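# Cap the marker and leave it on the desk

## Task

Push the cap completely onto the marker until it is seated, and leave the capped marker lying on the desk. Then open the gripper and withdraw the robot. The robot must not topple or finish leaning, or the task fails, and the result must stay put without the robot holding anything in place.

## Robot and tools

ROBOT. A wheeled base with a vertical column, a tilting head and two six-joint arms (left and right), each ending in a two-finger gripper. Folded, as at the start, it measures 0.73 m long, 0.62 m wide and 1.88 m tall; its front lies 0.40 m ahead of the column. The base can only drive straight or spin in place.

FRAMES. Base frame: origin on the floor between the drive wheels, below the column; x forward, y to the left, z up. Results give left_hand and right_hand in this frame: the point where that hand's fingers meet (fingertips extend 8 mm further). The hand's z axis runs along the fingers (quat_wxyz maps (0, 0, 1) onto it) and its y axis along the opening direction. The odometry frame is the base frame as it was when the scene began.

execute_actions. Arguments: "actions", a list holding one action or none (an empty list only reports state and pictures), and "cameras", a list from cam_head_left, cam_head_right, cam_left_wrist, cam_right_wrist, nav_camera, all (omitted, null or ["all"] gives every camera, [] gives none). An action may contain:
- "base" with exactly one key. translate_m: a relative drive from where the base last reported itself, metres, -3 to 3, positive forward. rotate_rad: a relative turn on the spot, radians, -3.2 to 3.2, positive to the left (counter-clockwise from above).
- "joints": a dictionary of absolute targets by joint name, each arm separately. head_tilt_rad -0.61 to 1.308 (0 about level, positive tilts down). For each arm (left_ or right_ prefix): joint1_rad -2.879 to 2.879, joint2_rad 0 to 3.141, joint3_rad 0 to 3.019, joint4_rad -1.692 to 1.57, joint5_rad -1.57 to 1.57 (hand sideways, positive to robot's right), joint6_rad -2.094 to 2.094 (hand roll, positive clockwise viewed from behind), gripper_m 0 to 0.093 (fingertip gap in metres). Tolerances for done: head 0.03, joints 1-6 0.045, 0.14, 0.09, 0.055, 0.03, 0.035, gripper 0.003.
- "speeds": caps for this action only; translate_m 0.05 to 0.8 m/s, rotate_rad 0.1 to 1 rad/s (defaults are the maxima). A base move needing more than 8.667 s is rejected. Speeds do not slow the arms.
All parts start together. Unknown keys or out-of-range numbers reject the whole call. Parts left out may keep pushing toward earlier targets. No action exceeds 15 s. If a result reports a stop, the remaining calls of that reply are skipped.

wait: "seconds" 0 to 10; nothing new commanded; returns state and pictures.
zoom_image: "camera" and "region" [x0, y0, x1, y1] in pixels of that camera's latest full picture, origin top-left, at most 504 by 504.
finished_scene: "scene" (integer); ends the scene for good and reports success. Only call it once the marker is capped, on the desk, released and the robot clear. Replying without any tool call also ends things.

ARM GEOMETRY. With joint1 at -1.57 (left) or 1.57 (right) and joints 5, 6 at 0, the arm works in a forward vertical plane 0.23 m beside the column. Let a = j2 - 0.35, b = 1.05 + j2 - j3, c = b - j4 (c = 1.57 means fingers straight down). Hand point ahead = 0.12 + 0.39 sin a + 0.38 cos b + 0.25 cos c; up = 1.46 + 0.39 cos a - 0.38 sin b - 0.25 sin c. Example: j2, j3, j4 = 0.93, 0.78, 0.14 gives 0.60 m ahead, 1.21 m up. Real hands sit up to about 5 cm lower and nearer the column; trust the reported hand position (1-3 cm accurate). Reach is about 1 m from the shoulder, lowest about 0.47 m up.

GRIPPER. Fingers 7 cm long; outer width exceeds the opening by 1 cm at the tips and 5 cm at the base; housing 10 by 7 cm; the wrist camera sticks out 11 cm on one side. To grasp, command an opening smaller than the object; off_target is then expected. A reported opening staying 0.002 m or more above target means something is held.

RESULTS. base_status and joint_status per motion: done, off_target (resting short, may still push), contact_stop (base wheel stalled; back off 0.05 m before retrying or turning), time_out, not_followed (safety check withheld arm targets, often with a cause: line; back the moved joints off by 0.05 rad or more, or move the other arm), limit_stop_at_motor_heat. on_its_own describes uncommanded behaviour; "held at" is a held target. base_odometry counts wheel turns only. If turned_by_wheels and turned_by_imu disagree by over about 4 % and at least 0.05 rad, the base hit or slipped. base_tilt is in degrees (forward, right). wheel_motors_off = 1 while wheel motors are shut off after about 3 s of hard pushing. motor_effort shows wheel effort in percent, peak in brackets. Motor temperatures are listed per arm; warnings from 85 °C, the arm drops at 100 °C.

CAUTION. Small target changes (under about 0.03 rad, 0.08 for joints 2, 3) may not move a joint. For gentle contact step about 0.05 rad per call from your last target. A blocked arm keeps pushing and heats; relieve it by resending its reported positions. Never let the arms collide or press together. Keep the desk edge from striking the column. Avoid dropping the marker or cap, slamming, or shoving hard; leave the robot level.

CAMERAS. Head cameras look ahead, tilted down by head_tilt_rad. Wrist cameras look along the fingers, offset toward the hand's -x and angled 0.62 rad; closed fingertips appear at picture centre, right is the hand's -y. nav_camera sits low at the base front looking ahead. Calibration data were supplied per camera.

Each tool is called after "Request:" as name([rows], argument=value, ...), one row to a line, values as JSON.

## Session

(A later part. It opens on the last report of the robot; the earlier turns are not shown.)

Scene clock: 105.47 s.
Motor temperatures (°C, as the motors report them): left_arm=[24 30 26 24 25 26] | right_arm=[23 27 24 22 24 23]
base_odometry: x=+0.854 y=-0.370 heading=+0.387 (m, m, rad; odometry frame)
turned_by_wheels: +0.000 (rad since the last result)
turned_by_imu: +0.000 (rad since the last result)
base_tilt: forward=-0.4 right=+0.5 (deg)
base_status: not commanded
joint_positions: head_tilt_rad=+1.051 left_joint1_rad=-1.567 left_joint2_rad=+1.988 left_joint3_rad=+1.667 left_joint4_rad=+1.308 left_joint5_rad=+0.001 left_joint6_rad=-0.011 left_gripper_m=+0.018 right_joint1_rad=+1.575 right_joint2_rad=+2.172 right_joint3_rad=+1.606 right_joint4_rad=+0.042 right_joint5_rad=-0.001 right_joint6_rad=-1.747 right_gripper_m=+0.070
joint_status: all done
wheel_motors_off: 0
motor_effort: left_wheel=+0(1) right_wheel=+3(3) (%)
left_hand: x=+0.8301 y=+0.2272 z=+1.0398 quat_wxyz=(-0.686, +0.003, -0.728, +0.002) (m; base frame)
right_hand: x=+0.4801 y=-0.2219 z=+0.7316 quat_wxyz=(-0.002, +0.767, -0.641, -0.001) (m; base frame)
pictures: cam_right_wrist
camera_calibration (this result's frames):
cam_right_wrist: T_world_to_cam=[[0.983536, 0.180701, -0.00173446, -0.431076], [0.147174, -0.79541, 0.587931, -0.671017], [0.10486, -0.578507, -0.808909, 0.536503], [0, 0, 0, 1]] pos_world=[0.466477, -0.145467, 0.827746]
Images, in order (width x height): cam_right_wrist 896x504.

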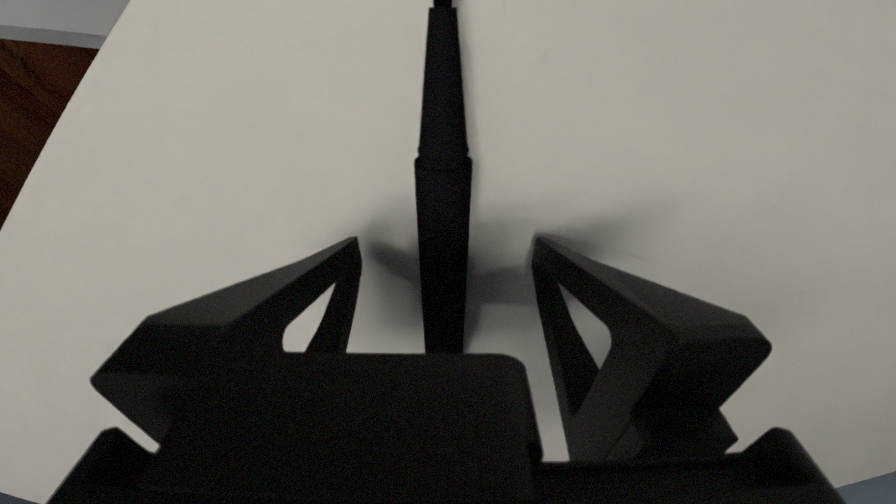

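Request:
execute_actions([
  {"joints":{"right_gripper_m":0}},
], cameras=[])

Request:
execute_actions([
  {"joints":{"right_joint2_rad":2.0,"right_joint3_rad":1.5}},
], cameras=[])

Request:
execute_actions([
  {"joints":{"right_joint3_rad":2.1,"right_joint4_rad":1.25,"right_joint6_rad":0.01}},
], cameras=[])

Request:
execute_actions([
  {"joints":{"right_joint2_rad":2.74,"right_joint3_rad":2.545}},
], cameras=["cam_right_wrist","cam_head_left"])

Scene clock: 118.30 s.
Motor temperatures (°C, as the motors report them): left_arm=[24 30 26 24 25 26] | right_arm=[23 28 24 22 24 23]
base_odometry: x=+0.854 y=-0.370 heading=+0.387 (m, m, rad; odometry frame)
turned_by_wheels: +0.000 (rad since the last result)
turned_by_imu: +0.001 (rad since the last result)
base_tilt: forward=-0.2 right=+0.7 (deg)
base_status: not commanded
joint_positions: head_tilt_rad=+1.051 left_joint1_rad=-1.567 left_joint2_rad=+1.988 left_joint3_rad=+1.667 left_joint4_rad=+1.308 left_joint5_rad=+0.001 left_joint6_rad=-0.011 left_gripper_m=+0.018 right_joint1_rad=+1.575 right_joint2_rad=+2.172 right_joint3_rad=+1.606 right_joint4_rad=+0.042 right_joint5_rad=-0.001 right_joint6_rad=-1.747 right_gripper_m=+0.017
joint_status: right_gripper_m off_target (ended at +0.017, target +0.000)
wheel_motors_off: 0
motor_effort: left_wheel=-1(1) right_wheel=+3(3) (%)
left_hand: x=+0.8301 y=+0.2272 z=+1.0398 quat_wxyz=(-0.686, +0.003, -0.728, +0.002) (m; base frame)
right_hand: x=+0.4801 y=-0.2219 z=+0.7316 quat_wxyz=(-0.002, +0.767, -0.641, -0.001) (m; base frame)
pictures: none
No camera images: the call's "cameras" was empty. Leave "cameras" out to get every camera's image.

Scene clock: 119.37 s.
Motor temperatures (°C, as the motors report them): left_arm=[24 30 26 24 25 26] | right_arm=[23 28 24 22 24 23]
base_odometry: x=+0.854 y=-0.370 heading=+0.387 (m, m, rad; odometry frame)
turned_by_wheels: +0.000 (rad since the last result)
turned_by_imu: +0.000 (rad since the last result)
base_tilt: forward=-0.4 right=+0.5 (deg)
base_status: not commanded
joint_positions: head_tilt_rad=+1.051 left_joint1_rad=-1.567 left_joint2_rad=+1.988 left_joint3_rad=+1.667 left_joint4_rad=+1.308 left_joint5_rad=+0.001 left_joint6_rad=-0.011 left_gripper_m=+0.018 right_joint1_rad=+1.575 right_joint2_rad=+1.986 right_joint3_rad=+1.505 right_joint4_rad=+0.042 right_joint5_rad=-0.001 right_joint6_rad=-1.748 right_gripper_m=+0.017
joint_status: all done
wheel_motors_off: 0
motor_effort: left_wheel=-1(1) right_wheel=+4(5) (%)
left_hand: x=+0.8301 y=+0.2272 z=+1.0398 quat_wxyz=(-0.686, +0.003, -0.728, +0.002) (m; base frame)
right_hand: x=+0.5450 y=-0.2220 z=+0.8031 quat_wxyz=(-0.029, +0.767, -0.640, +0.031) (m; base frame)
pictures: none
No camera images: the call's "cameras" was empty. Leave "cameras" out to get every camera's image.

Scene clock: 121.20 s.
Motor temperatures (°C, as the motors report them): left_arm=[24 30 26 24 25 26] | right_arm=[23 28 24 22 24 23]
base_odometry: x=+0.854 y=-0.370 heading=+0.387 (m, m, rad; odometry frame)
turned_by_wheels: +0.000 (rad since the last result)
turned_by_imu: +0.001 (rad since the last result)
base_tilt: forward=-0.2 right=+0.7 (deg)
base_status: not commanded
joint_positions: head_tilt_rad=+1.051 left_joint1_rad=-1.567 left_joint2_rad=+1.988 left_joint3_rad=+1.667 left_joint4_rad=+1.308 left_joint5_rad=+0.001 left_joint6_rad=-0.011 left_gripper_m=+0.018 right_joint1_rad=+1.575 right_joint2_rad=+1.977 right_joint3_rad=+2.084 right_joint4_rad=+1.231 right_joint5_rad=-0.001 right_joint6_rad=-0.003 right_gripper_m=+0.017
joint_status: all done
wheel_motors_off: 0
motor_effort: left_wheel=-2(2) right_wheel=+4(5) (%)
left_hand: x=+0.8301 y=+0.2272 z=+1.0398 quat_wxyz=(-0.686, +0.003, -0.728, +0.002) (m; base frame)
right_hand: x=+0.9689 y=-0.2226 z=+1.1947 quat_wxyz=(-0.802, +0.000, -0.597, -0.001) (m; base frame)
pictures: none
No camera images: the call's "cameras" was empty. Leave "cameras" out to get every camera's image.

Scene clock: 122.77 s.
Motor temperatures (°C, as the motors report them): left_arm=[24 30 26 24 25 26] | right_arm=[23 28 24 22 24 23]
base_odometry: x=+0.854 y=-0.370 heading=+0.386 (m, m, rad; odometry frame)
turned_by_wheels: +0.000 (rad since the last result)
turned_by_imu: +0.000 (rad since the last result)
base_tilt: forward=-0.3 right=+0.6 (deg)
base_status: not commanded
joint_positions: head_tilt_rad=+1.051 left_joint1_rad=-1.567 left_joint2_rad=+1.988 left_joint3_rad=+1.667 left_joint4_rad=+1.308 left_joint5_rad=+0.001 left_joint6_rad=-0.011 left_gripper_m=+0.018 right_joint1_rad=+1.575 right_joint2_rad=+2.748 right_joint3_rad=+2.517 right_joint4_rad=+1.262 right_joint5_rad=-0.002 right_joint6_rad=-0.002 right_gripper_m=+0.017
joint_status: all done
wheel_motors_off: 0
motor_effort: left_wheel=-4(5) right_wheel=+9(17) (%)
left_hand: x=+0.8301 y=+0.2272 z=+1.0398 quat_wxyz=(-0.686, +0.003, -0.728, +0.002) (m; base frame)
right_hand: x=+0.7390 y=-0.2215 z=+0.8018 quat_wxyz=(-0.701, +0.001, -0.713, -0.002) (m; base frame)
pictures: cam_head_left, cam_right_wrist
camera_calibration (this result's frames):
cam_head_left: T_world_to_cam=[[-0.0431342, -0.996628, 0.0697938, -0.0577253], [-0.90594, 0.00956574, -0.423297, 0.699469], [0.421202, -0.0814876, -0.903299, 1.28991], [0, 0, 0, 1]] pos_world=[0.0878722, 0.0408903, 1.46529]
cam_right_wrist: T_world_to_cam=[[0.00678996, -0.999976, 0.00124432, -0.227784], [-0.604921, -0.00509833, -0.796269, 1.09065], [0.796256, 0.00465392, -0.604942, 0.0210702], [0, 0, 0, 1]] pos_world=[0.64453, -0.222316, 0.881484]
Images, in order (width x height): cam_head_left 896x504, cam_right_wrist 896x504.

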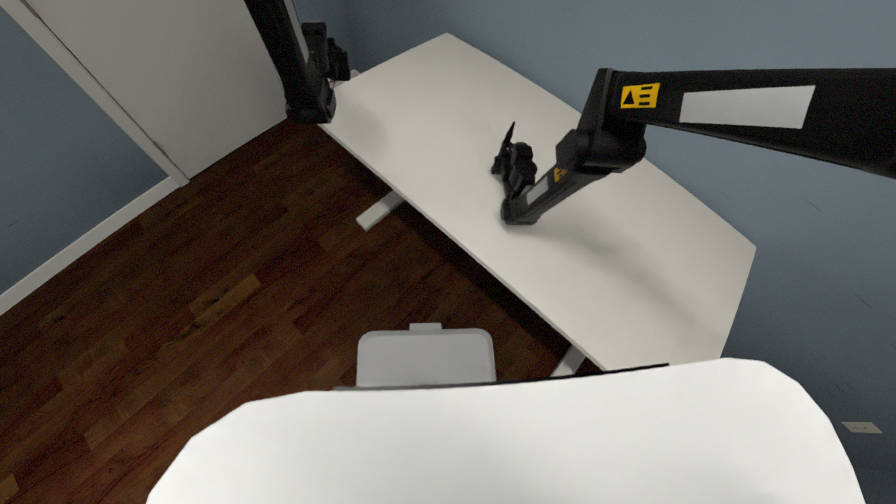

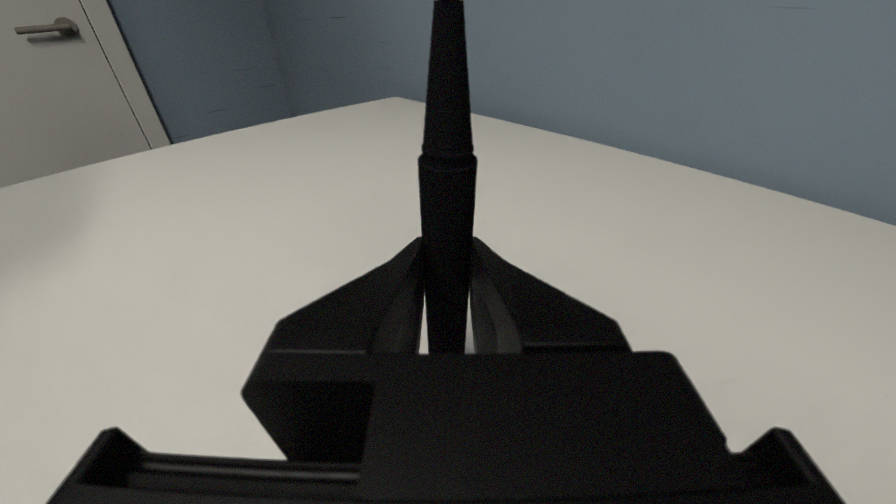

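Request:
execute_actions([
  {"joints":{"right_gripper_m":0.023}},
], cameras=["cam_right_wrist"])

Request:
execute_actions([
  {"joints":{"right_gripper_m":0.07}},
], cameras=["cam_right_wrist"])

Scene clock: 128.60 s.
Motor temperatures (°C, as the motors report them): left_arm=[24 30 26 24 25 26] | right_arm=[23 28 25 22 24 23]
base_odometry: x=+0.854 y=-0.370 heading=+0.386 (m, m, rad; odometry frame)
turned_by_wheels: +0.000 (rad since the last result)
turned_by_imu: +0.001 (rad since the last result)
base_tilt: forward=-0.3 right=+0.7 (deg)
base_status: not commanded
joint_positions: head_tilt_rad=+1.051 left_joint1_rad=-1.567 left_joint2_rad=+1.988 left_joint3_rad=+1.667 left_joint4_rad=+1.308 left_joint5_rad=+0.001 left_joint6_rad=-0.011 left_gripper_m=+0.018 right_joint1_rad=+1.575 right_joint2_rad=+2.748 right_joint3_rad=+2.517 right_joint4_rad=+1.262 right_joint5_rad=-0.002 right_joint6_rad=-0.002 right_gripper_m=+0.023
joint_status: all done
wheel_motors_off: 0
motor_effort: left_wheel=-4(4) right_wheel=+9(9) (%)
left_hand: x=+0.8301 y=+0.2272 z=+1.0398 quat_wxyz=(-0.686, +0.003, -0.728, +0.002) (m; base frame)
right_hand: x=+0.7390 y=-0.2215 z=+0.8018 quat_wxyz=(-0.701, +0.001, -0.713, -0.002) (m; base frame)
pictures: cam_right_wrist
camera_calibration (this result's frames):
cam_right_wrist: T_world_to_cam=[[0.00678996, -0.999976, 0.00124432, -0.227784], [-0.604921, -0.00509833, -0.796269, 1.09065], [0.796256, 0.00465392, -0.604942, 0.0210702], [0, 0, 0, 1]] pos_world=[0.64453, -0.222316, 0.881484]
Images, in order (width x height): cam_right_wrist 896x504.

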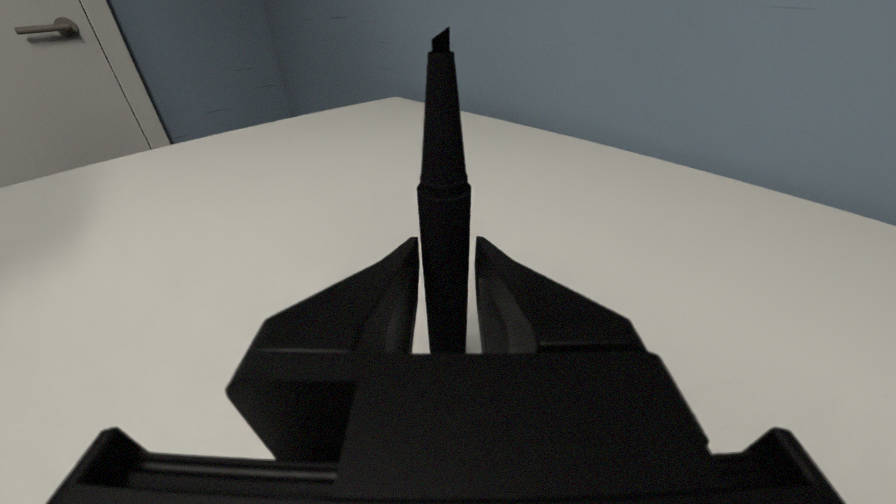

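Scene clock: 129.20 s.
Motor temperatures (°C, as the motors report them): left_arm=[24 30 26 24 25 26] | right_arm=[23 28 25 22 24 23]
base_odometry: x=+0.854 y=-0.370 heading=+0.386 (m, m, rad; odometry frame)
turned_by_wheels: +0.000 (rad since the last result)
turned_by_imu: +0.000 (rad since the last result)
base_tilt: forward=-0.4 right=+0.7 (deg)
base_status: not commanded
joint_positions: head_tilt_rad=+1.051 left_joint1_rad=-1.567 left_joint2_rad=+1.988 left_joint3_rad=+1.667 left_joint4_rad=+1.308 left_joint5_rad=+0.001 left_joint6_rad=-0.011 left_gripper_m=+0.018 right_joint1_rad=+1.575 right_joint2_rad=+2.748 right_joint3_rad=+2.517 right_joint4_rad=+1.262 right_joint5_rad=-0.002 right_joint6_rad=-0.002 right_gripper_m=+0.070
joint_status: all done
wheel_motors_off: 0
motor_effort: left_wheel=-4(4) right_wheel=+9(9) (%)
left_hand: x=+0.8301 y=+0.2272 z=+1.0398 quat_wxyz=(-0.686, +0.003, -0.728, +0.002) (m; base frame)
right_hand: x=+0.7390 y=-0.2215 z=+0.8018 quat_wxyz=(-0.701, +0.001, -0.713, -0.002) (m; base frame)
pictures: cam_right_wrist
camera_calibration (this result's frames):
cam_right_wrist: T_world_to_cam=[[0.00678996, -0.999976, 0.00124432, -0.227784], [-0.604921, -0.00509833, -0.796269, 1.09065], [0.796256, 0.00465392, -0.604942, 0.0210702], [0, 0, 0, 1]] pos_world=[0.64453, -0.222316, 0.881484]
Images, in order (width x height): cam_right_wrist 896x504.

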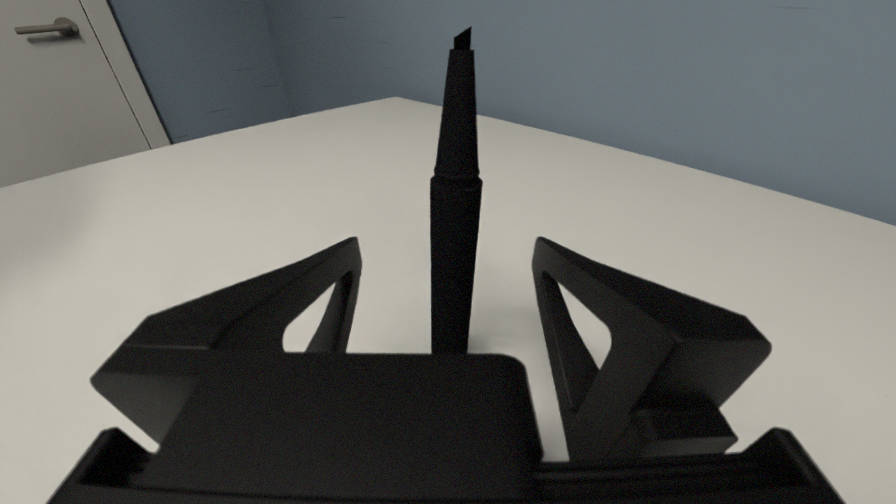

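Request:
execute_actions([
  {"base":{"translate_m":-0.12}},
], cameras=["cam_right_wrist"])

Request:
execute_actions([
  {"base":{"rotate_rad":-0.506}},
], cameras=["cam_head_left"])

Request:
execute_actions([
  {"base":{"translate_m":0.06},"joints":{"left_joint2_rad":2.135,"left_joint3_rad":1.585,"left_joint4_rad":1.375,"right_joint2_rad":1.75,"right_joint3_rad":1.12,"right_joint4_rad":0.6}},
], cameras=["cam_left_wrist","cam_head_right"])

Scene clock: 146.03 s.
Motor temperatures (°C, as the motors report them): left_arm=[24 30 26 24 25 26] | right_arm=[23 29 25 22 24 23]
base_odometry: x=+0.743 y=-0.415 heading=+0.388 (m, m, rad; odometry frame)
turned_by_wheels: +0.001 (rad since the last result)
turned_by_imu: +0.005 (rad since the last result)
base_tilt: forward=-0.3 right=+0.6 (deg)
base_status: done
joint_positions: head_tilt_rad=+1.051 left_joint1_rad=-1.567 left_joint2_rad=+1.989 left_joint3_rad=+1.663 left_joint4_rad=+1.308 left_joint5_rad=+0.001 left_joint6_rad=-0.011 left_gripper_m=+0.018 right_joint1_rad=+1.574 right_joint2_rad=+2.744 right_joint3_rad=+2.517 right_joint4_rad=+1.261 right_joint5_rad=-0.002 right_joint6_rad=-0.002 right_gripper_m=+0.070
joint_status: not commanded
wheel_motors_off: 0
motor_effort: left_wheel=+0(48) right_wheel=-1(44) (%)
left_hand: x=+0.8281 y=+0.2272 z=+1.0379 quat_wxyz=(-0.684, +0.003, -0.730, +0.002) (m; base frame)
right_hand: x=+0.7418 y=-0.2219 z=+0.8042 quat_wxyz=(-0.702, +0.001, -0.712, -0.002) (m; base frame)
pictures: cam_right_wrist
camera_calibration (this result's frames):
cam_right_wrist: T_world_to_cam=[[0.00658289, -0.999977, 0.00159101, -0.228275], [-0.602185, -0.00523441, -0.798339, 1.09382], [0.798329, 0.00429729, -0.602206, 0.0165243], [0, 0, 0, 1]] pos_world=[0.646996, -0.222616, 0.883557]
Images, in order (width x height): cam_right_wrist 896x504.

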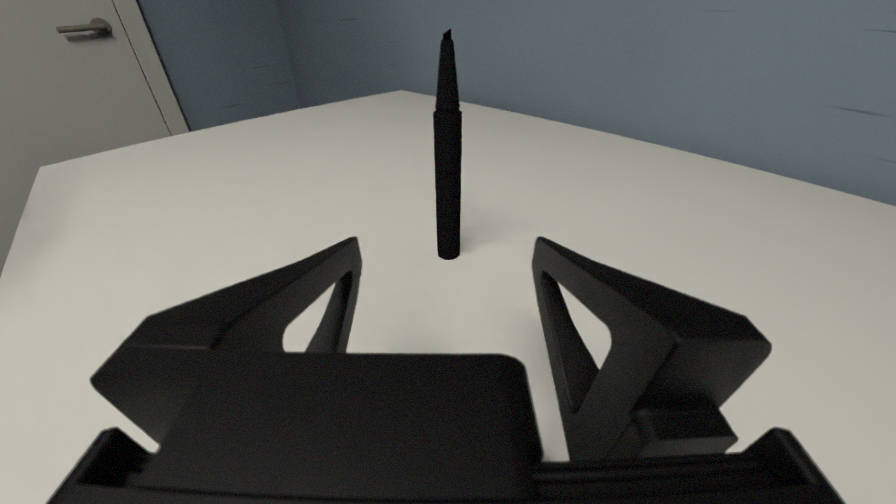

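Scene clock: 148.00 s.
Motor temperatures (°C, as the motors report them): left_arm=[24 30 26 24 25 26] | right_arm=[23 29 25 22 24 23]
base_odometry: x=+0.743 y=-0.415 heading=-0.118 (m, m, rad; odometry frame)
turned_by_wheels: -0.505 (rad since the last result)
turned_by_imu: -0.506 (rad since the last result)
base_tilt: forward=-0.3 right=+0.6 (deg)
base_status: done
joint_positions: head_tilt_rad=+1.051 left_joint1_rad=-1.574 left_joint2_rad=+1.989 left_joint3_rad=+1.663 left_joint4_rad=+1.308 left_joint5_rad=+0.001 left_joint6_rad=-0.011 left_gripper_m=+0.018 right_joint1_rad=+1.563 right_joint2_rad=+2.744 right_joint3_rad=+2.517 right_joint4_rad=+1.261 right_joint5_rad=-0.001 right_joint6_rad=-0.002 right_gripper_m=+0.070
joint_status: not commanded
wheel_motors_off: 0
motor_effort: left_wheel=+1(42) right_wheel=-1(35) (%)
left_hand: x=+0.8281 y=+0.2222 z=+1.0379 quat_wxyz=(-0.684, +0.004, -0.730, +0.006) (m; base frame)
right_hand: x=+0.7417 y=-0.2326 z=+0.8042 quat_wxyz=(-0.702, +0.002, -0.712, +0.004) (m; base frame)
pictures: cam_head_left
camera_calibration (this result's frames):
cam_head_left: T_world_to_cam=[[-0.0431312, -0.996628, 0.0697956, -0.0577283], [-0.905958, 0.00956574, -0.423259, 0.699411], [0.421164, -0.0814876, -0.903316, 1.28994], [0, 0, 0, 1]] pos_world=[0.0878691, 0.0408903, 1.46529]
Images, in order (width x height): cam_head_left 896x504.

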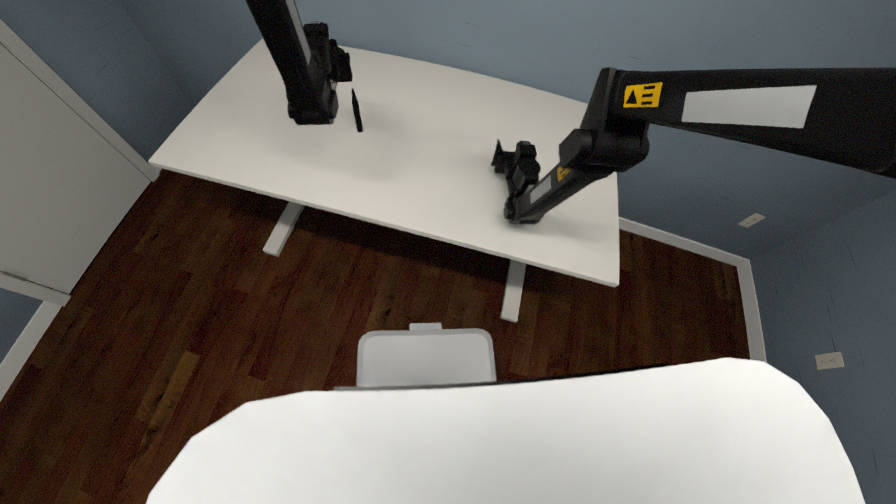

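Scene clock: 149.87 s.
Motor temperatures (°C, as the motors report them): left_arm=[24 30 26 24 25 26] | right_arm=[23 29 25 22 24 23]
base_odometry: x=+0.802 y=-0.422 heading=-0.119 (m, m, rad; odometry frame)
turned_by_wheels: -0.001 (rad since the last result)
turned_by_imu: +0.000 (rad since the last result)
base_tilt: forward=-0.4 right=+0.7 (deg)
base_status: done
joint_positions: head_tilt_rad=+1.051 left_joint1_rad=-1.573 left_joint2_rad=+2.150 left_joint3_rad=+1.580 left_joint4_rad=+1.364 left_joint5_rad=+0.001 left_joint6_rad=-0.011 left_gripper_m=+0.018 right_joint1_rad=+1.564 right_joint2_rad=+1.766 right_joint3_rad=+1.114 right_joint4_rad=+0.602 right_joint5_rad=-0.001 right_joint6_rad=-0.002 right_gripper_m=+0.070
joint_status: all done
wheel_motors_off: 0
motor_effort: left_wheel=+0(50) right_wheel=+3(43) (%)
left_hand: x=+0.7189 y=+0.2227 z=+0.9243 quat_wxyz=(-0.612, +0.004, -0.791, +0.005) (m; base frame)
right_hand: x=+0.5678 y=-0.2301 z=+0.9165 quat_wxyz=(-0.235, +0.000, -0.972, +0.003) (m; base frame)
pictures: cam_head_right, cam_left_wrist
camera_calibration (this result's frames):
cam_head_right: T_world_to_cam=[[-0.0618816, -0.992745, 0.103096, -0.17352], [-0.903612, 0.0118587, -0.428188, 0.703072], [0.423858, -0.119655, -0.89779, 1.28177], [0, 0, 0, 1]] pos_world=[0.0812753, -0.0272277, 1.4697]
cam_left_wrist: T_world_to_cam=[[-0.00158821, -0.999884, 0.0151444, 0.208851], [-0.774101, -0.00835802, -0.633007, 1.14438], [0.63306, -0.0127286, -0.773998, 0.383536], [0, 0, 0, 1]] pos_world=[0.643396, 0.223273, 1.01809]
Images, in order (width x height): cam_head_right 896x504, cam_left_wrist 896x504.

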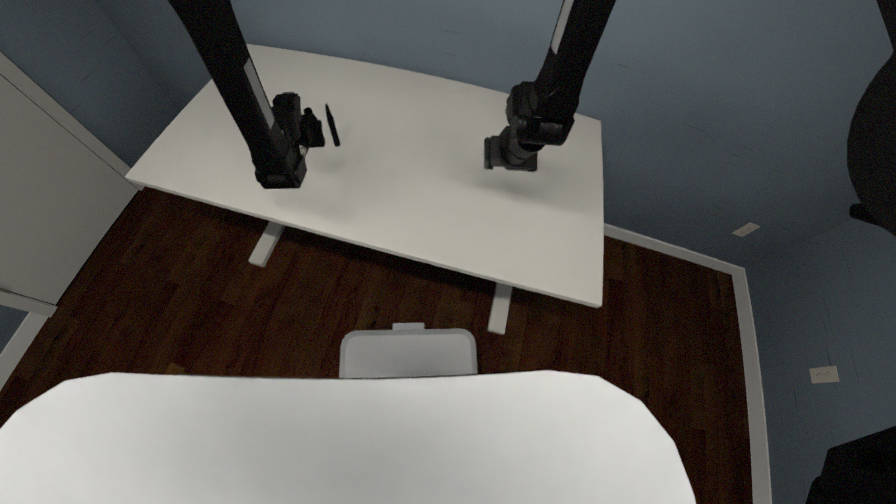

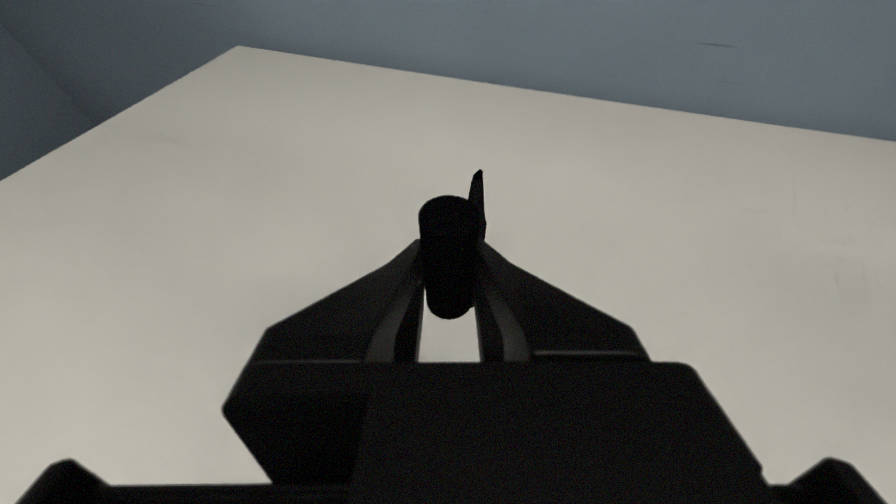

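Request:
execute_actions([
  {"base":{"rotate_rad":-0.025},"speeds":{"rotate_rad":0.1}},
], cameras=[])

Request:
execute_actions([
  {"base":{"translate_m":0.105},"speeds":{"translate_m":0.1}},
], cameras=["cam_left_wrist","cam_head_right"])

Request:
zoom_image(camera="cam_left_wrist", region=[390,180,510,370])

Scene clock: 159.40 s.
Motor temperatures (°C, as the motors report them): left_arm=[24 30 26 24 25 26] | right_arm=[23 29 25 22 24 23]
base_odometry: x=+0.803 y=-0.422 heading=-0.142 (m, m, rad; odometry frame)
turned_by_wheels: -0.023 (rad since the last result)
turned_by_imu: -0.022 (rad since the last result)
base_tilt: forward=-0.4 right=+0.6 (deg)
base_status: done
joint_positions: head_tilt_rad=+1.051 left_joint1_rad=-1.572 left_joint2_rad=+2.149 left_joint3_rad=+1.580 left_joint4_rad=+1.364 left_joint5_rad=+0.001 left_joint6_rad=-0.011 left_gripper_m=+0.018 right_joint1_rad=+1.567 right_joint2_rad=+1.765 right_joint3_rad=+1.114 right_joint4_rad=+0.602 right_joint5_rad=-0.001 right_joint6_rad=-0.002 right_gripper_m=+0.070
joint_status: not commanded
wheel_motors_off: 0
motor_effort: left_wheel=+0(35) right_wheel=-1(45) (%)
left_hand: x=+0.7191 y=+0.2235 z=+0.9245 quat_wxyz=(-0.612, +0.004, -0.790, +0.004) (m; base frame)
right_hand: x=+0.5680 y=-0.2279 z=+0.9166 quat_wxyz=(-0.235, +0.000, -0.972, +0.002) (m; base frame)
pictures: none
No camera images: the call's "cameras" was empty. Leave "cameras" out to get every camera's image.

Scene clock: 161.23 s.
Motor temperatures (°C, as the motors report them): left_arm=[24 30 26 24 25 26] | right_arm=[23 29 25 22 24 23]
base_odometry: x=+0.907 y=-0.437 heading=-0.143 (m, m, rad; odometry frame)
turned_by_wheels: -0.001 (rad since the last result)
turned_by_imu: -0.001 (rad since the last result)
base_tilt: forward=-0.3 right=+0.6 (deg)
base_status: done
joint_positions: head_tilt_rad=+1.051 left_joint1_rad=-1.572 left_joint2_rad=+2.147 left_joint3_rad=+1.582 left_joint4_rad=+1.364 left_joint5_rad=+0.001 left_joint6_rad=-0.011 left_gripper_m=+0.018 right_joint1_rad=+1.568 right_joint2_rad=+1.762 right_joint3_rad=+1.118 right_joint4_rad=+0.602 right_joint5_rad=-0.001 right_joint6_rad=-0.002 right_gripper_m=+0.070
joint_status: not commanded
wheel_motors_off: 0
motor_effort: left_wheel=-1(34) right_wheel=+1(54) (%)
left_hand: x=+0.7212 y=+0.2235 z=+0.9261 quat_wxyz=(-0.614, +0.004, -0.789, +0.004) (m; base frame)
right_hand: x=+0.5724 y=-0.2276 z=+0.9185 quat_wxyz=(-0.239, +0.000, -0.971, +0.001) (m; base frame)
pictures: cam_head_right, cam_left_wrist
camera_calibration (this result's frames):
cam_head_right: T_world_to_cam=[[-0.0618816, -0.992745, 0.103096, -0.17352], [-0.903612, 0.0118587, -0.428188, 0.703072], [0.423859, -0.119655, -0.89779, 1.28177], [0, 0, 0, 1]] pos_world=[0.0812753, -0.0272277, 1.4697]
cam_left_wrist: T_world_to_cam=[[-0.0010767, -0.999899, 0.014151, 0.210274], [-0.77119, -0.0081783, -0.636552, 1.14844], [0.636604, -0.0115985, -0.771104, 0.378094], [0, 0, 0, 1]] pos_world=[0.645197, 0.22403, 1.01962]
Images, in order (width x height): cam_head_right 896x504, cam_left_wrist 896x504.

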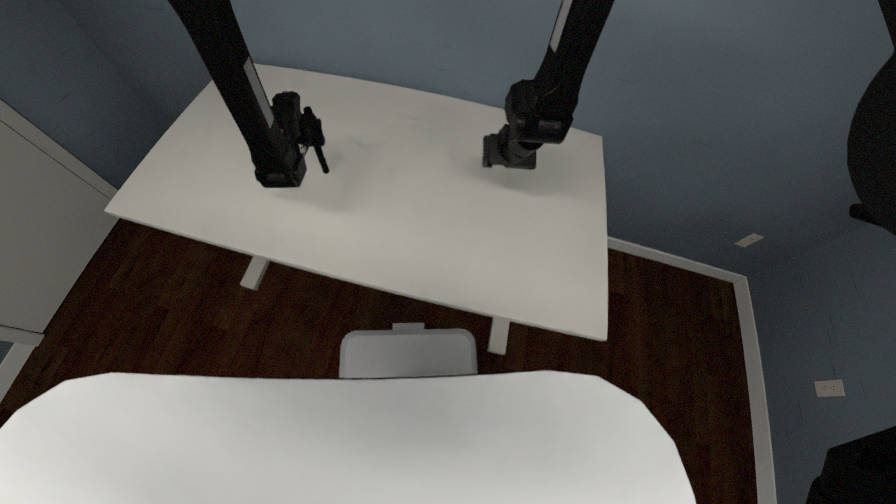

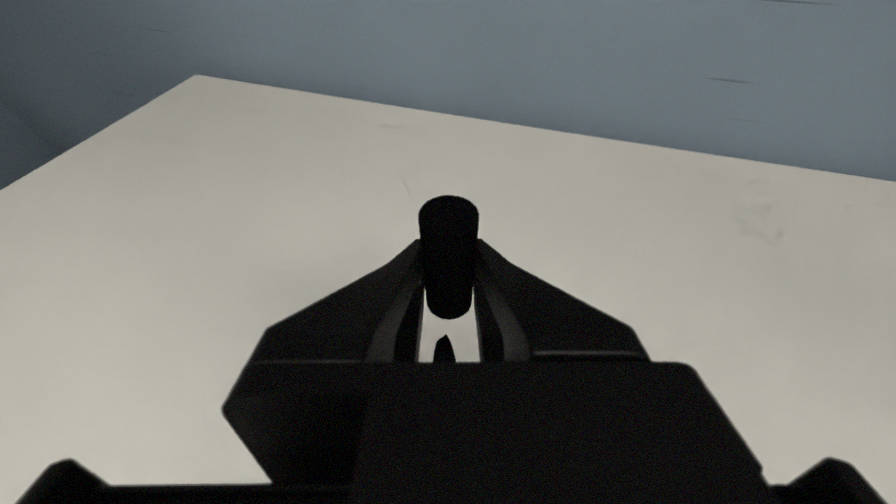

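Region (390, 180, 510, 370) of cam_left_wrist's 896x504 image, scaled by 2.653, with more detail than that image has; it fills the left 318 columns of this view, and the rest is white.

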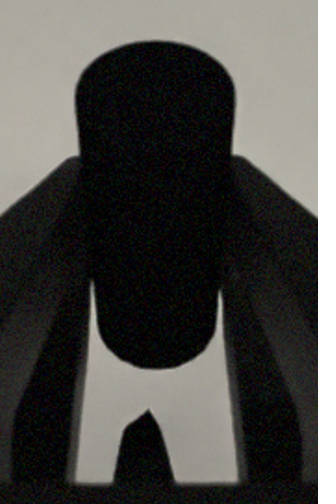

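Request:
execute_actions([
  {"base":{"translate_m":-0.011},"speeds":{"translate_m":0.05}},
], cameras=["cam_left_wrist"])

Request:
execute_actions([
  {"joints":{"left_joint2_rad":2.20,"left_joint3_rad":1.632,"left_joint4_rad":1.34}},
], cameras=["cam_left_wrist"])

Scene clock: 169.43 s.
Motor temperatures (°C, as the motors report them): left_arm=[24 30 26 24 25 26] | right_arm=[23 29 24 22 24 23]
base_odometry: x=+0.896 y=-0.435 heading=-0.142 (m, m, rad; odometry frame)
turned_by_wheels: +0.001 (rad since the last result)
turned_by_imu: +0.002 (rad since the last result)
base_tilt: forward=-0.3 right=+0.6 (deg)
base_status: done
joint_positions: head_tilt_rad=+1.051 left_joint1_rad=-1.572 left_joint2_rad=+2.145 left_joint3_rad=+1.582 left_joint4_rad=+1.364 left_joint5_rad=+0.001 left_joint6_rad=-0.011 left_gripper_m=+0.018 right_joint1_rad=+1.568 right_joint2_rad=+1.759 right_joint3_rad=+1.119 right_joint4_rad=+0.602 right_joint5_rad=-0.001 right_joint6_rad=-0.002 right_gripper_m=+0.070
joint_status: not commanded
wheel_motors_off: 0
motor_effort: left_wheel=+0(35) right_wheel=-1(32) (%)
left_hand: x=+0.7220 y=+0.2235 z=+0.9272 quat_wxyz=(-0.615, +0.004, -0.789, +0.004) (m; base frame)
right_hand: x=+0.5740 y=-0.2276 z=+0.9197 quat_wxyz=(-0.240, +0.000, -0.971, +0.001) (m; base frame)
pictures: cam_left_wrist
camera_calibration (this result's frames):
cam_left_wrist: T_world_to_cam=[[-0.00109692, -0.999899, 0.0141501, 0.210276], [-0.770218, -0.00817988, -0.637728, 1.15015], [0.63778, -0.0115982, -0.770132, 0.376621], [0, 0, 0, 1]] pos_world=[0.645896, 0.224031, 1.02056]
Images, in order (width x height): cam_left_wrist 896x504.

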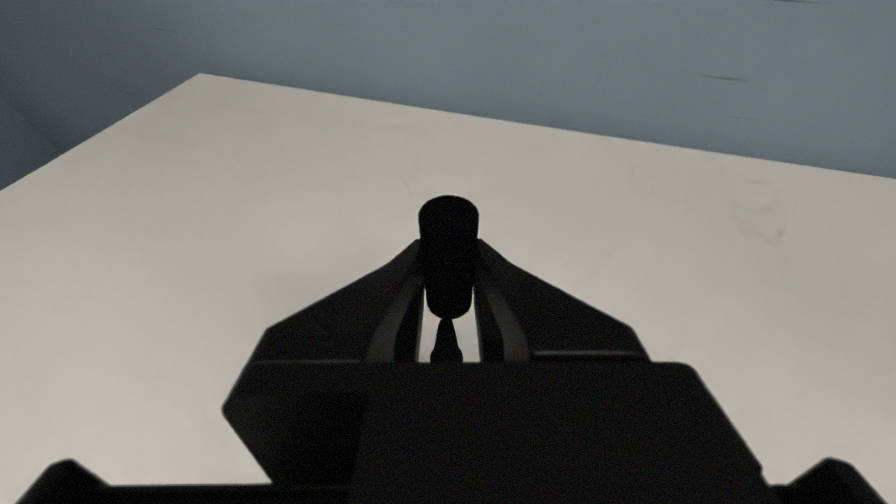

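Scene clock: 170.20 s.
Motor temperatures (°C, as the motors report them): left_arm=[24 30 26 24 25 26] | right_arm=[23 29 24 22 24 23]
base_odometry: x=+0.896 y=-0.435 heading=-0.142 (m, m, rad; odometry frame)
turned_by_wheels: +0.000 (rad since the last result)
turned_by_imu: +0.000 (rad since the last result)
base_tilt: forward=-0.4 right=+0.6 (deg)
base_status: not commanded
joint_positions: head_tilt_rad=+1.051 left_joint1_rad=-1.572 left_joint2_rad=+2.185 left_joint3_rad=+1.632 left_joint4_rad=+1.351 left_joint5_rad=+0.001 left_joint6_rad=-0.011 left_gripper_m=+0.018 right_joint1_rad=+1.568 right_joint2_rad=+1.759 right_joint3_rad=+1.119 right_joint4_rad=+0.602 right_joint5_rad=-0.001 right_joint6_rad=-0.002 right_gripper_m=+0.070
joint_status: all done
wheel_motors_off: 0
motor_effort: left_wheel=+0(0) right_wheel=-1(1) (%)
left_hand: x=+0.7221 y=+0.2235 z=+0.9118 quat_wxyz=(-0.614, +0.004, -0.789, +0.004) (m; base frame)
right_hand: x=+0.5740 y=-0.2276 z=+0.9197 quat_wxyz=(-0.240, +0.000, -0.971, +0.001) (m; base frame)
pictures: cam_left_wrist
camera_calibration (this result's frames):
cam_left_wrist: T_world_to_cam=[[-0.0010666, -0.999899, 0.0141514, 0.210456], [-0.771676, -0.00817752, -0.635964, 1.13988], [0.636015, -0.0115986, -0.771589, 0.367364], [0, 0, 0, 1]] pos_world=[0.646189, 0.224017, 1.0054]
Images, in order (width x height): cam_left_wrist 896x504.

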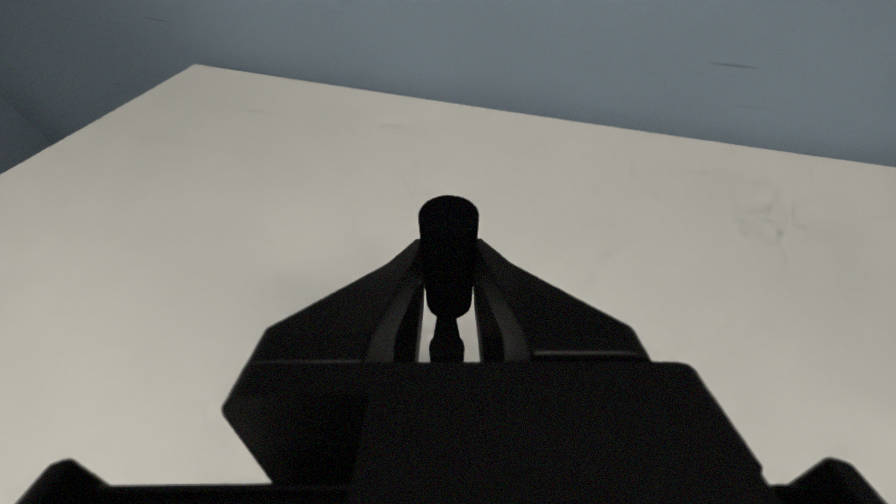

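Request:
execute_actions([
  {"joints":{"left_joint2_rad":2.245,"left_joint3_rad":1.69,"left_joint4_rad":1.327}},
], cameras=["cam_left_wrist"])

Request:
execute_actions([
  {"joints":{"left_joint2_rad":2.29,"left_joint3_rad":1.75,"left_joint4_rad":1.312}},
], cameras=["cam_left_wrist"])

Scene clock: 176.53 s.
Motor temperatures (°C, as the motors report them): left_arm=[24 30 26 24 25 26] | right_arm=[23 29 24 22 24 23]
base_odometry: x=+0.896 y=-0.435 heading=-0.142 (m, m, rad; odometry frame)
turned_by_wheels: +0.000 (rad since the last result)
turned_by_imu: +0.001 (rad since the last result)
base_tilt: forward=-0.5 right=+0.7 (deg)
base_status: not commanded
joint_positions: head_tilt_rad=+1.051 left_joint1_rad=-1.572 left_joint2_rad=+2.232 left_joint3_rad=+1.685 left_joint4_rad=+1.339 left_joint5_rad=+0.001 left_joint6_rad=-0.011 left_gripper_m=+0.018 right_joint1_rad=+1.568 right_joint2_rad=+1.759 right_joint3_rad=+1.119 right_joint4_rad=+0.602 right_joint5_rad=-0.001 right_joint6_rad=-0.002 right_gripper_m=+0.070
joint_status: all done
wheel_motors_off: 0
motor_effort: left_wheel=+0(1) right_wheel=-1(1) (%)
left_hand: x=+0.7188 y=+0.2235 z=+0.8930 quat_wxyz=(-0.612, +0.004, -0.791, +0.004) (m; base frame)
right_hand: x=+0.5740 y=-0.2276 z=+0.9197 quat_wxyz=(-0.240, +0.000, -0.971, +0.001) (m; base frame)
pictures: cam_left_wrist
camera_calibration (this result's frames):
cam_left_wrist: T_world_to_cam=[[-0.000990788, -0.999899, 0.0141543, 0.210647], [-0.775302, -0.00817162, -0.631538, 1.12403], [0.63159, -0.0115996, -0.775216, 0.361305], [0, 0, 0, 1]] pos_world=[0.643474, 0.224002, 0.986974]
Images, in order (width x height): cam_left_wrist 896x504.

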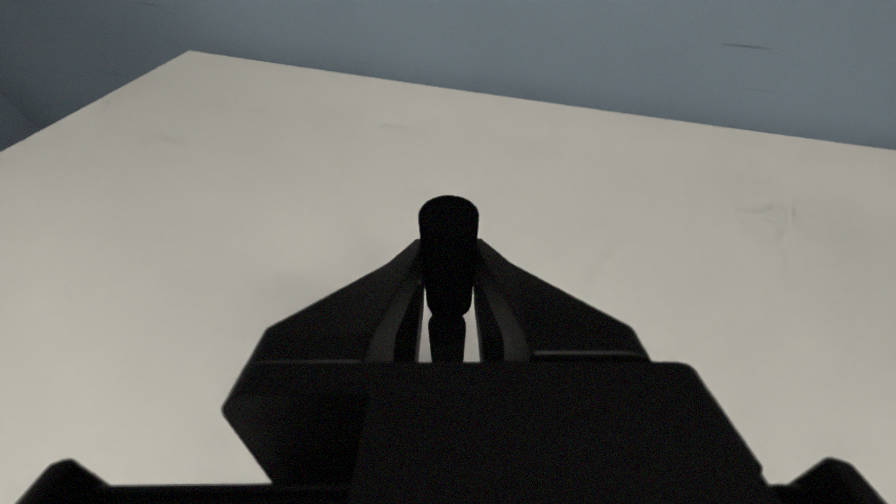

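Scene clock: 177.20 s.
Motor temperatures (°C, as the motors report them): left_arm=[24 30 26 24 25 26] | right_arm=[23 29 24 22 24 23]
base_odometry: x=+0.896 y=-0.435 heading=-0.142 (m, m, rad; odometry frame)
turned_by_wheels: +0.000 (rad since the last result)
turned_by_imu: +0.000 (rad since the last result)
base_tilt: forward=-0.4 right=+0.7 (deg)
base_status: not commanded
joint_positions: head_tilt_rad=+1.051 left_joint1_rad=-1.572 left_joint2_rad=+2.275 left_joint3_rad=+1.744 left_joint4_rad=+1.324 left_joint5_rad=+0.001 left_joint6_rad=-0.011 left_gripper_m=+0.018 right_joint1_rad=+1.568 right_joint2_rad=+1.759 right_joint3_rad=+1.119 right_joint4_rad=+0.602 right_joint5_rad=-0.001 right_joint6_rad=-0.002 right_gripper_m=+0.070
joint_status: all done
wheel_motors_off: 0
motor_effort: left_wheel=+1(1) right_wheel=-1(1) (%)
left_hand: x=+0.7192 y=+0.2235 z=+0.8772 quat_wxyz=(-0.612, +0.004, -0.791, +0.004) (m; base frame)
right_hand: x=+0.5740 y=-0.2276 z=+0.9197 quat_wxyz=(-0.240, +0.000, -0.971, +0.001) (m; base frame)
pictures: cam_left_wrist
camera_calibration (this result's frames):
cam_left_wrist: T_world_to_cam=[[-0.000995842, -0.999899, 0.0141541, 0.21086], [-0.775061, -0.00817201, -0.631833, 1.11439], [0.631885, -0.0115995, -0.774975, 0.348438], [0, 0, 0, 1]] pos_world=[0.643758, 0.223987, 0.971155]
Images, in order (width x height): cam_left_wrist 896x504.

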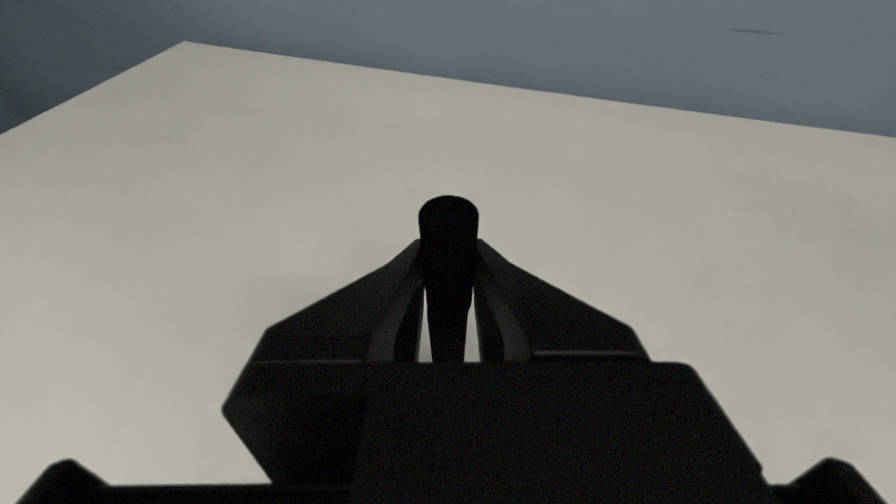

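Request:
execute_actions([
  {"joints":{"left_joint2_rad":2.36,"left_joint3_rad":1.79,"left_joint4_rad":1.28}},
], cameras=["cam_left_wrist"])

Request:
execute_actions([
  {"joints":{"left_joint2_rad":2.46,"left_joint3_rad":1.76,"left_joint4_rad":1.21}},
], cameras=["cam_left_wrist"])

Scene clock: 184.00 s.
Motor temperatures (°C, as the motors report them): left_arm=[24 30 26 24 25 26] | right_arm=[23 29 24 22 24 23]
base_odometry: x=+0.896 y=-0.435 heading=-0.142 (m, m, rad; odometry frame)
turned_by_wheels: +0.000 (rad since the last result)
turned_by_imu: +0.001 (rad since the last result)
base_tilt: forward=-0.4 right=+0.6 (deg)
base_status: not commanded
joint_positions: head_tilt_rad=+1.051 left_joint1_rad=-1.572 left_joint2_rad=+2.307 left_joint3_rad=+1.797 left_joint4_rad=+1.304 left_joint5_rad=+0.001 left_joint6_rad=-0.009 left_gripper_m=+0.018 right_joint1_rad=+1.568 right_joint2_rad=+1.759 right_joint3_rad=+1.119 right_joint4_rad=+0.602 right_joint5_rad=-0.001 right_joint6_rad=-0.002 right_gripper_m=+0.070
joint_status: all done
wheel_motors_off: 0
motor_effort: left_wheel=+1(1) right_wheel=-1(1) (%)
left_hand: x=+0.7229 y=+0.2235 z=+0.8659 quat_wxyz=(-0.612, +0.003, -0.791, +0.004) (m; base frame)
right_hand: x=+0.5740 y=-0.2276 z=+0.9197 quat_wxyz=(-0.240, +0.000, -0.971, +0.001) (m; base frame)
pictures: cam_left_wrist
camera_calibration (this result's frames):
cam_left_wrist: T_world_to_cam=[[-0.00138875, -0.999919, 0.0126768, 0.212578], [-0.77458, -0.00694213, -0.632438, 1.11003], [0.632474, -0.0106975, -0.774508, 0.336337], [0, 0, 0, 1]] pos_world=[0.647381, 0.223865, 0.959829]
Images, in order (width x height): cam_left_wrist 896x504.

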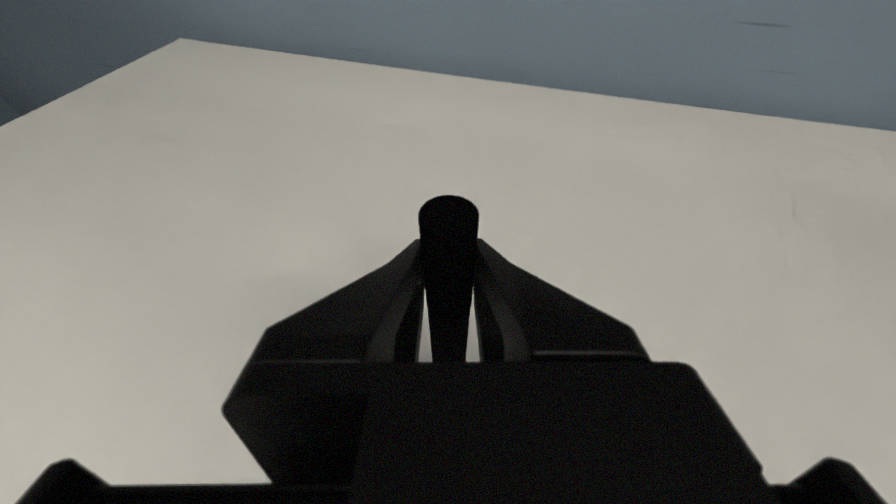

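Scene clock: 185.83 s.
Motor temperatures (°C, as the motors report them): left_arm=[24 30 26 24 25 26] | right_arm=[23 29 24 22 24 23]
base_odometry: x=+0.896 y=-0.435 heading=-0.142 (m, m, rad; odometry frame)
turned_by_wheels: +0.000 (rad since the last result)
turned_by_imu: +0.001 (rad since the last result)
base_tilt: forward=-0.4 right=+0.7 (deg)
base_status: not commanded
joint_positions: head_tilt_rad=+1.051 left_joint1_rad=-1.572 left_joint2_rad=+2.315 left_joint3_rad=+1.801 left_joint4_rad=+1.303 left_joint5_rad=+0.001 left_joint6_rad=-0.009 left_gripper_m=+0.018 right_joint1_rad=+1.568 right_joint2_rad=+1.759 right_joint3_rad=+1.119 right_joint4_rad=+0.602 right_joint5_rad=-0.001 right_joint6_rad=-0.002 right_gripper_m=+0.070
joint_status: left_joint2_rad time_out (moved +0.007 of +0.153); left_joint4_rad time_out (moved +0.000 of -0.094); the others done
wheel_motors_off: 0
on_its_own: left_joint2_rad reads +2.315 and still pushes toward +2.460 since a time_out; left_joint4_rad reads +1.303 and still pushes toward +1.210 since a time_out
motor_effort: left_wheel=+1(1) right_wheel=-1(1) (%)
left_hand: x=+0.7201 y=+0.2236 z=+0.8623 quat_wxyz=(-0.610, +0.004, -0.792, +0.004) (m; base frame)
right_hand: x=+0.5740 y=-0.2276 z=+0.9197 quat_wxyz=(-0.240, +0.000, -0.971, +0.001) (m; base frame)
pictures: cam_left_wrist
camera_calibration (this result's frames):
cam_left_wrist: T_world_to_cam=[[-0.000970498, -0.99992, 0.0125831, 0.212464], [-0.777225, -0.00716331, -0.629182, 1.10475], [0.629222, -0.0103905, -0.777156, 0.339879], [0, 0, 0, 1]] pos_world=[0.644985, 0.223892, 0.956555]
Images, in order (width x height): cam_left_wrist 896x504.

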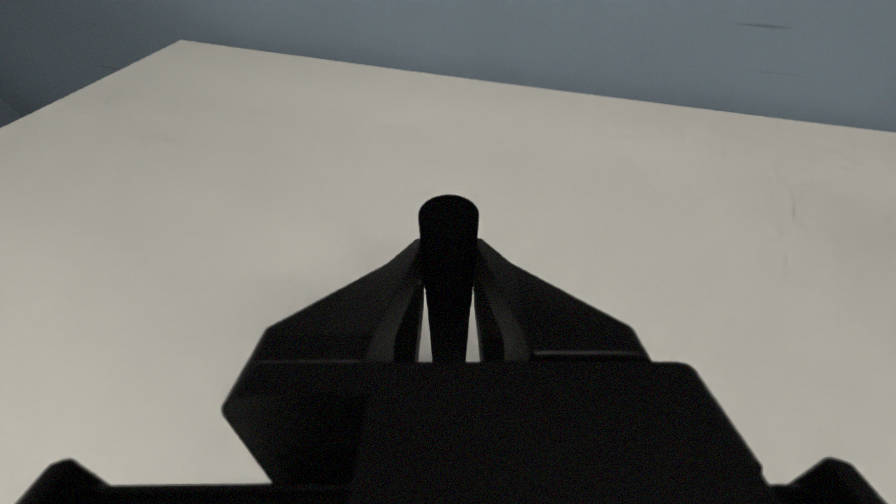

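One firmer push to be sure.

Request:
execute_actions([
  {"joints":{"left_joint2_rad":2.62,"left_joint3_rad":1.70,"left_joint4_rad":1.10}},
], cameras=["cam_left_wrist"])

Scene clock: 198.53 s.
Motor temperatures (°C, as the motors report them): left_arm=[24 29 26 24 25 26] | right_arm=[23 29 24 22 24 23]
base_odometry: x=+0.896 y=-0.435 heading=-0.142 (m, m, rad; odometry frame)
turned_by_wheels: +0.000 (rad since the last result)
turned_by_imu: +0.002 (rad since the last result)
base_tilt: forward=-0.5 right=+0.6 (deg)
base_status: not commanded
joint_positions: head_tilt_rad=+1.051 left_joint1_rad=-1.572 left_joint2_rad=+2.323 left_joint3_rad=+1.796 left_joint4_rad=+1.303 left_joint5_rad=+0.000 left_joint6_rad=-0.009 left_gripper_m=+0.018 right_joint1_rad=+1.568 right_joint2_rad=+1.759 right_joint3_rad=+1.119 right_joint4_rad=+0.602 right_joint5_rad=-0.001 right_joint6_rad=-0.002 right_gripper_m=+0.070
joint_status: left_joint2_rad time_out (moved +0.008 of +0.305); left_joint3_rad time_out (moved -0.004 of -0.101); left_joint4_rad time_out (moved +0.000 of -0.203)
wheel_motors_off: 0
on_its_own: left_joint2_rad reads +2.323 and still pushes toward +2.620 since a time_out; left_joint3_rad reads +1.796 and still pushes toward +1.700 since a time_out; left_joint4_rad reads +1.303 and still pushes toward +1.100 since a time_out
motor_effort: left_wheel=+1(1) right_wheel=-2(2) (%)
left_hand: x=+0.7132 y=+0.2236 z=+0.8565 quat_wxyz=(-0.605, +0.004, -0.796, +0.004) (m; base frame)
right_hand: x=+0.5740 y=-0.2276 z=+0.9197 quat_wxyz=(-0.240, +0.000, -0.971, +0.001) (m; base frame)
pictures: cam_left_wrist
camera_calibration (this result's frames):
cam_left_wrist: T_world_to_cam=[[-0.000455856, -0.999922, 0.0124859, 0.212311], [-0.785081, -0.00737582, -0.619349, 1.093], [0.619393, -0.0100848, -0.785016, 0.353311], [0, 0, 0, 1]] pos_world=[0.639352, 0.223919, 0.951653]
Images, in order (width x height): cam_left_wrist 896x504.

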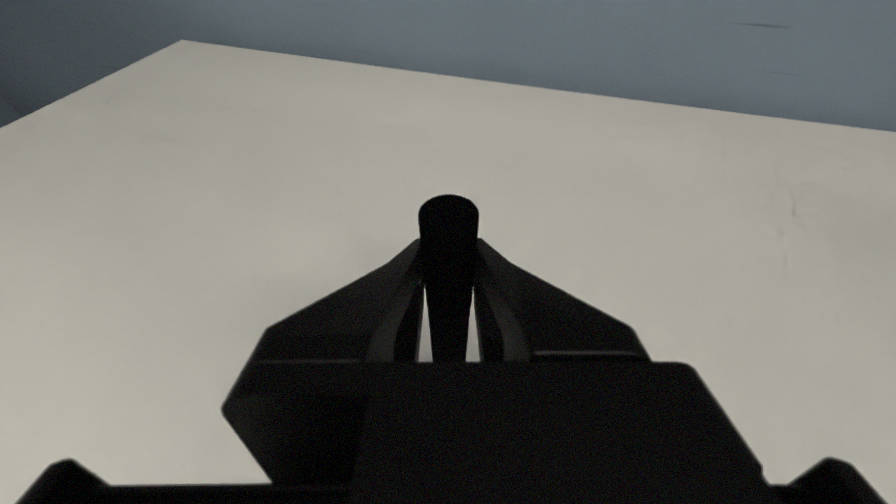

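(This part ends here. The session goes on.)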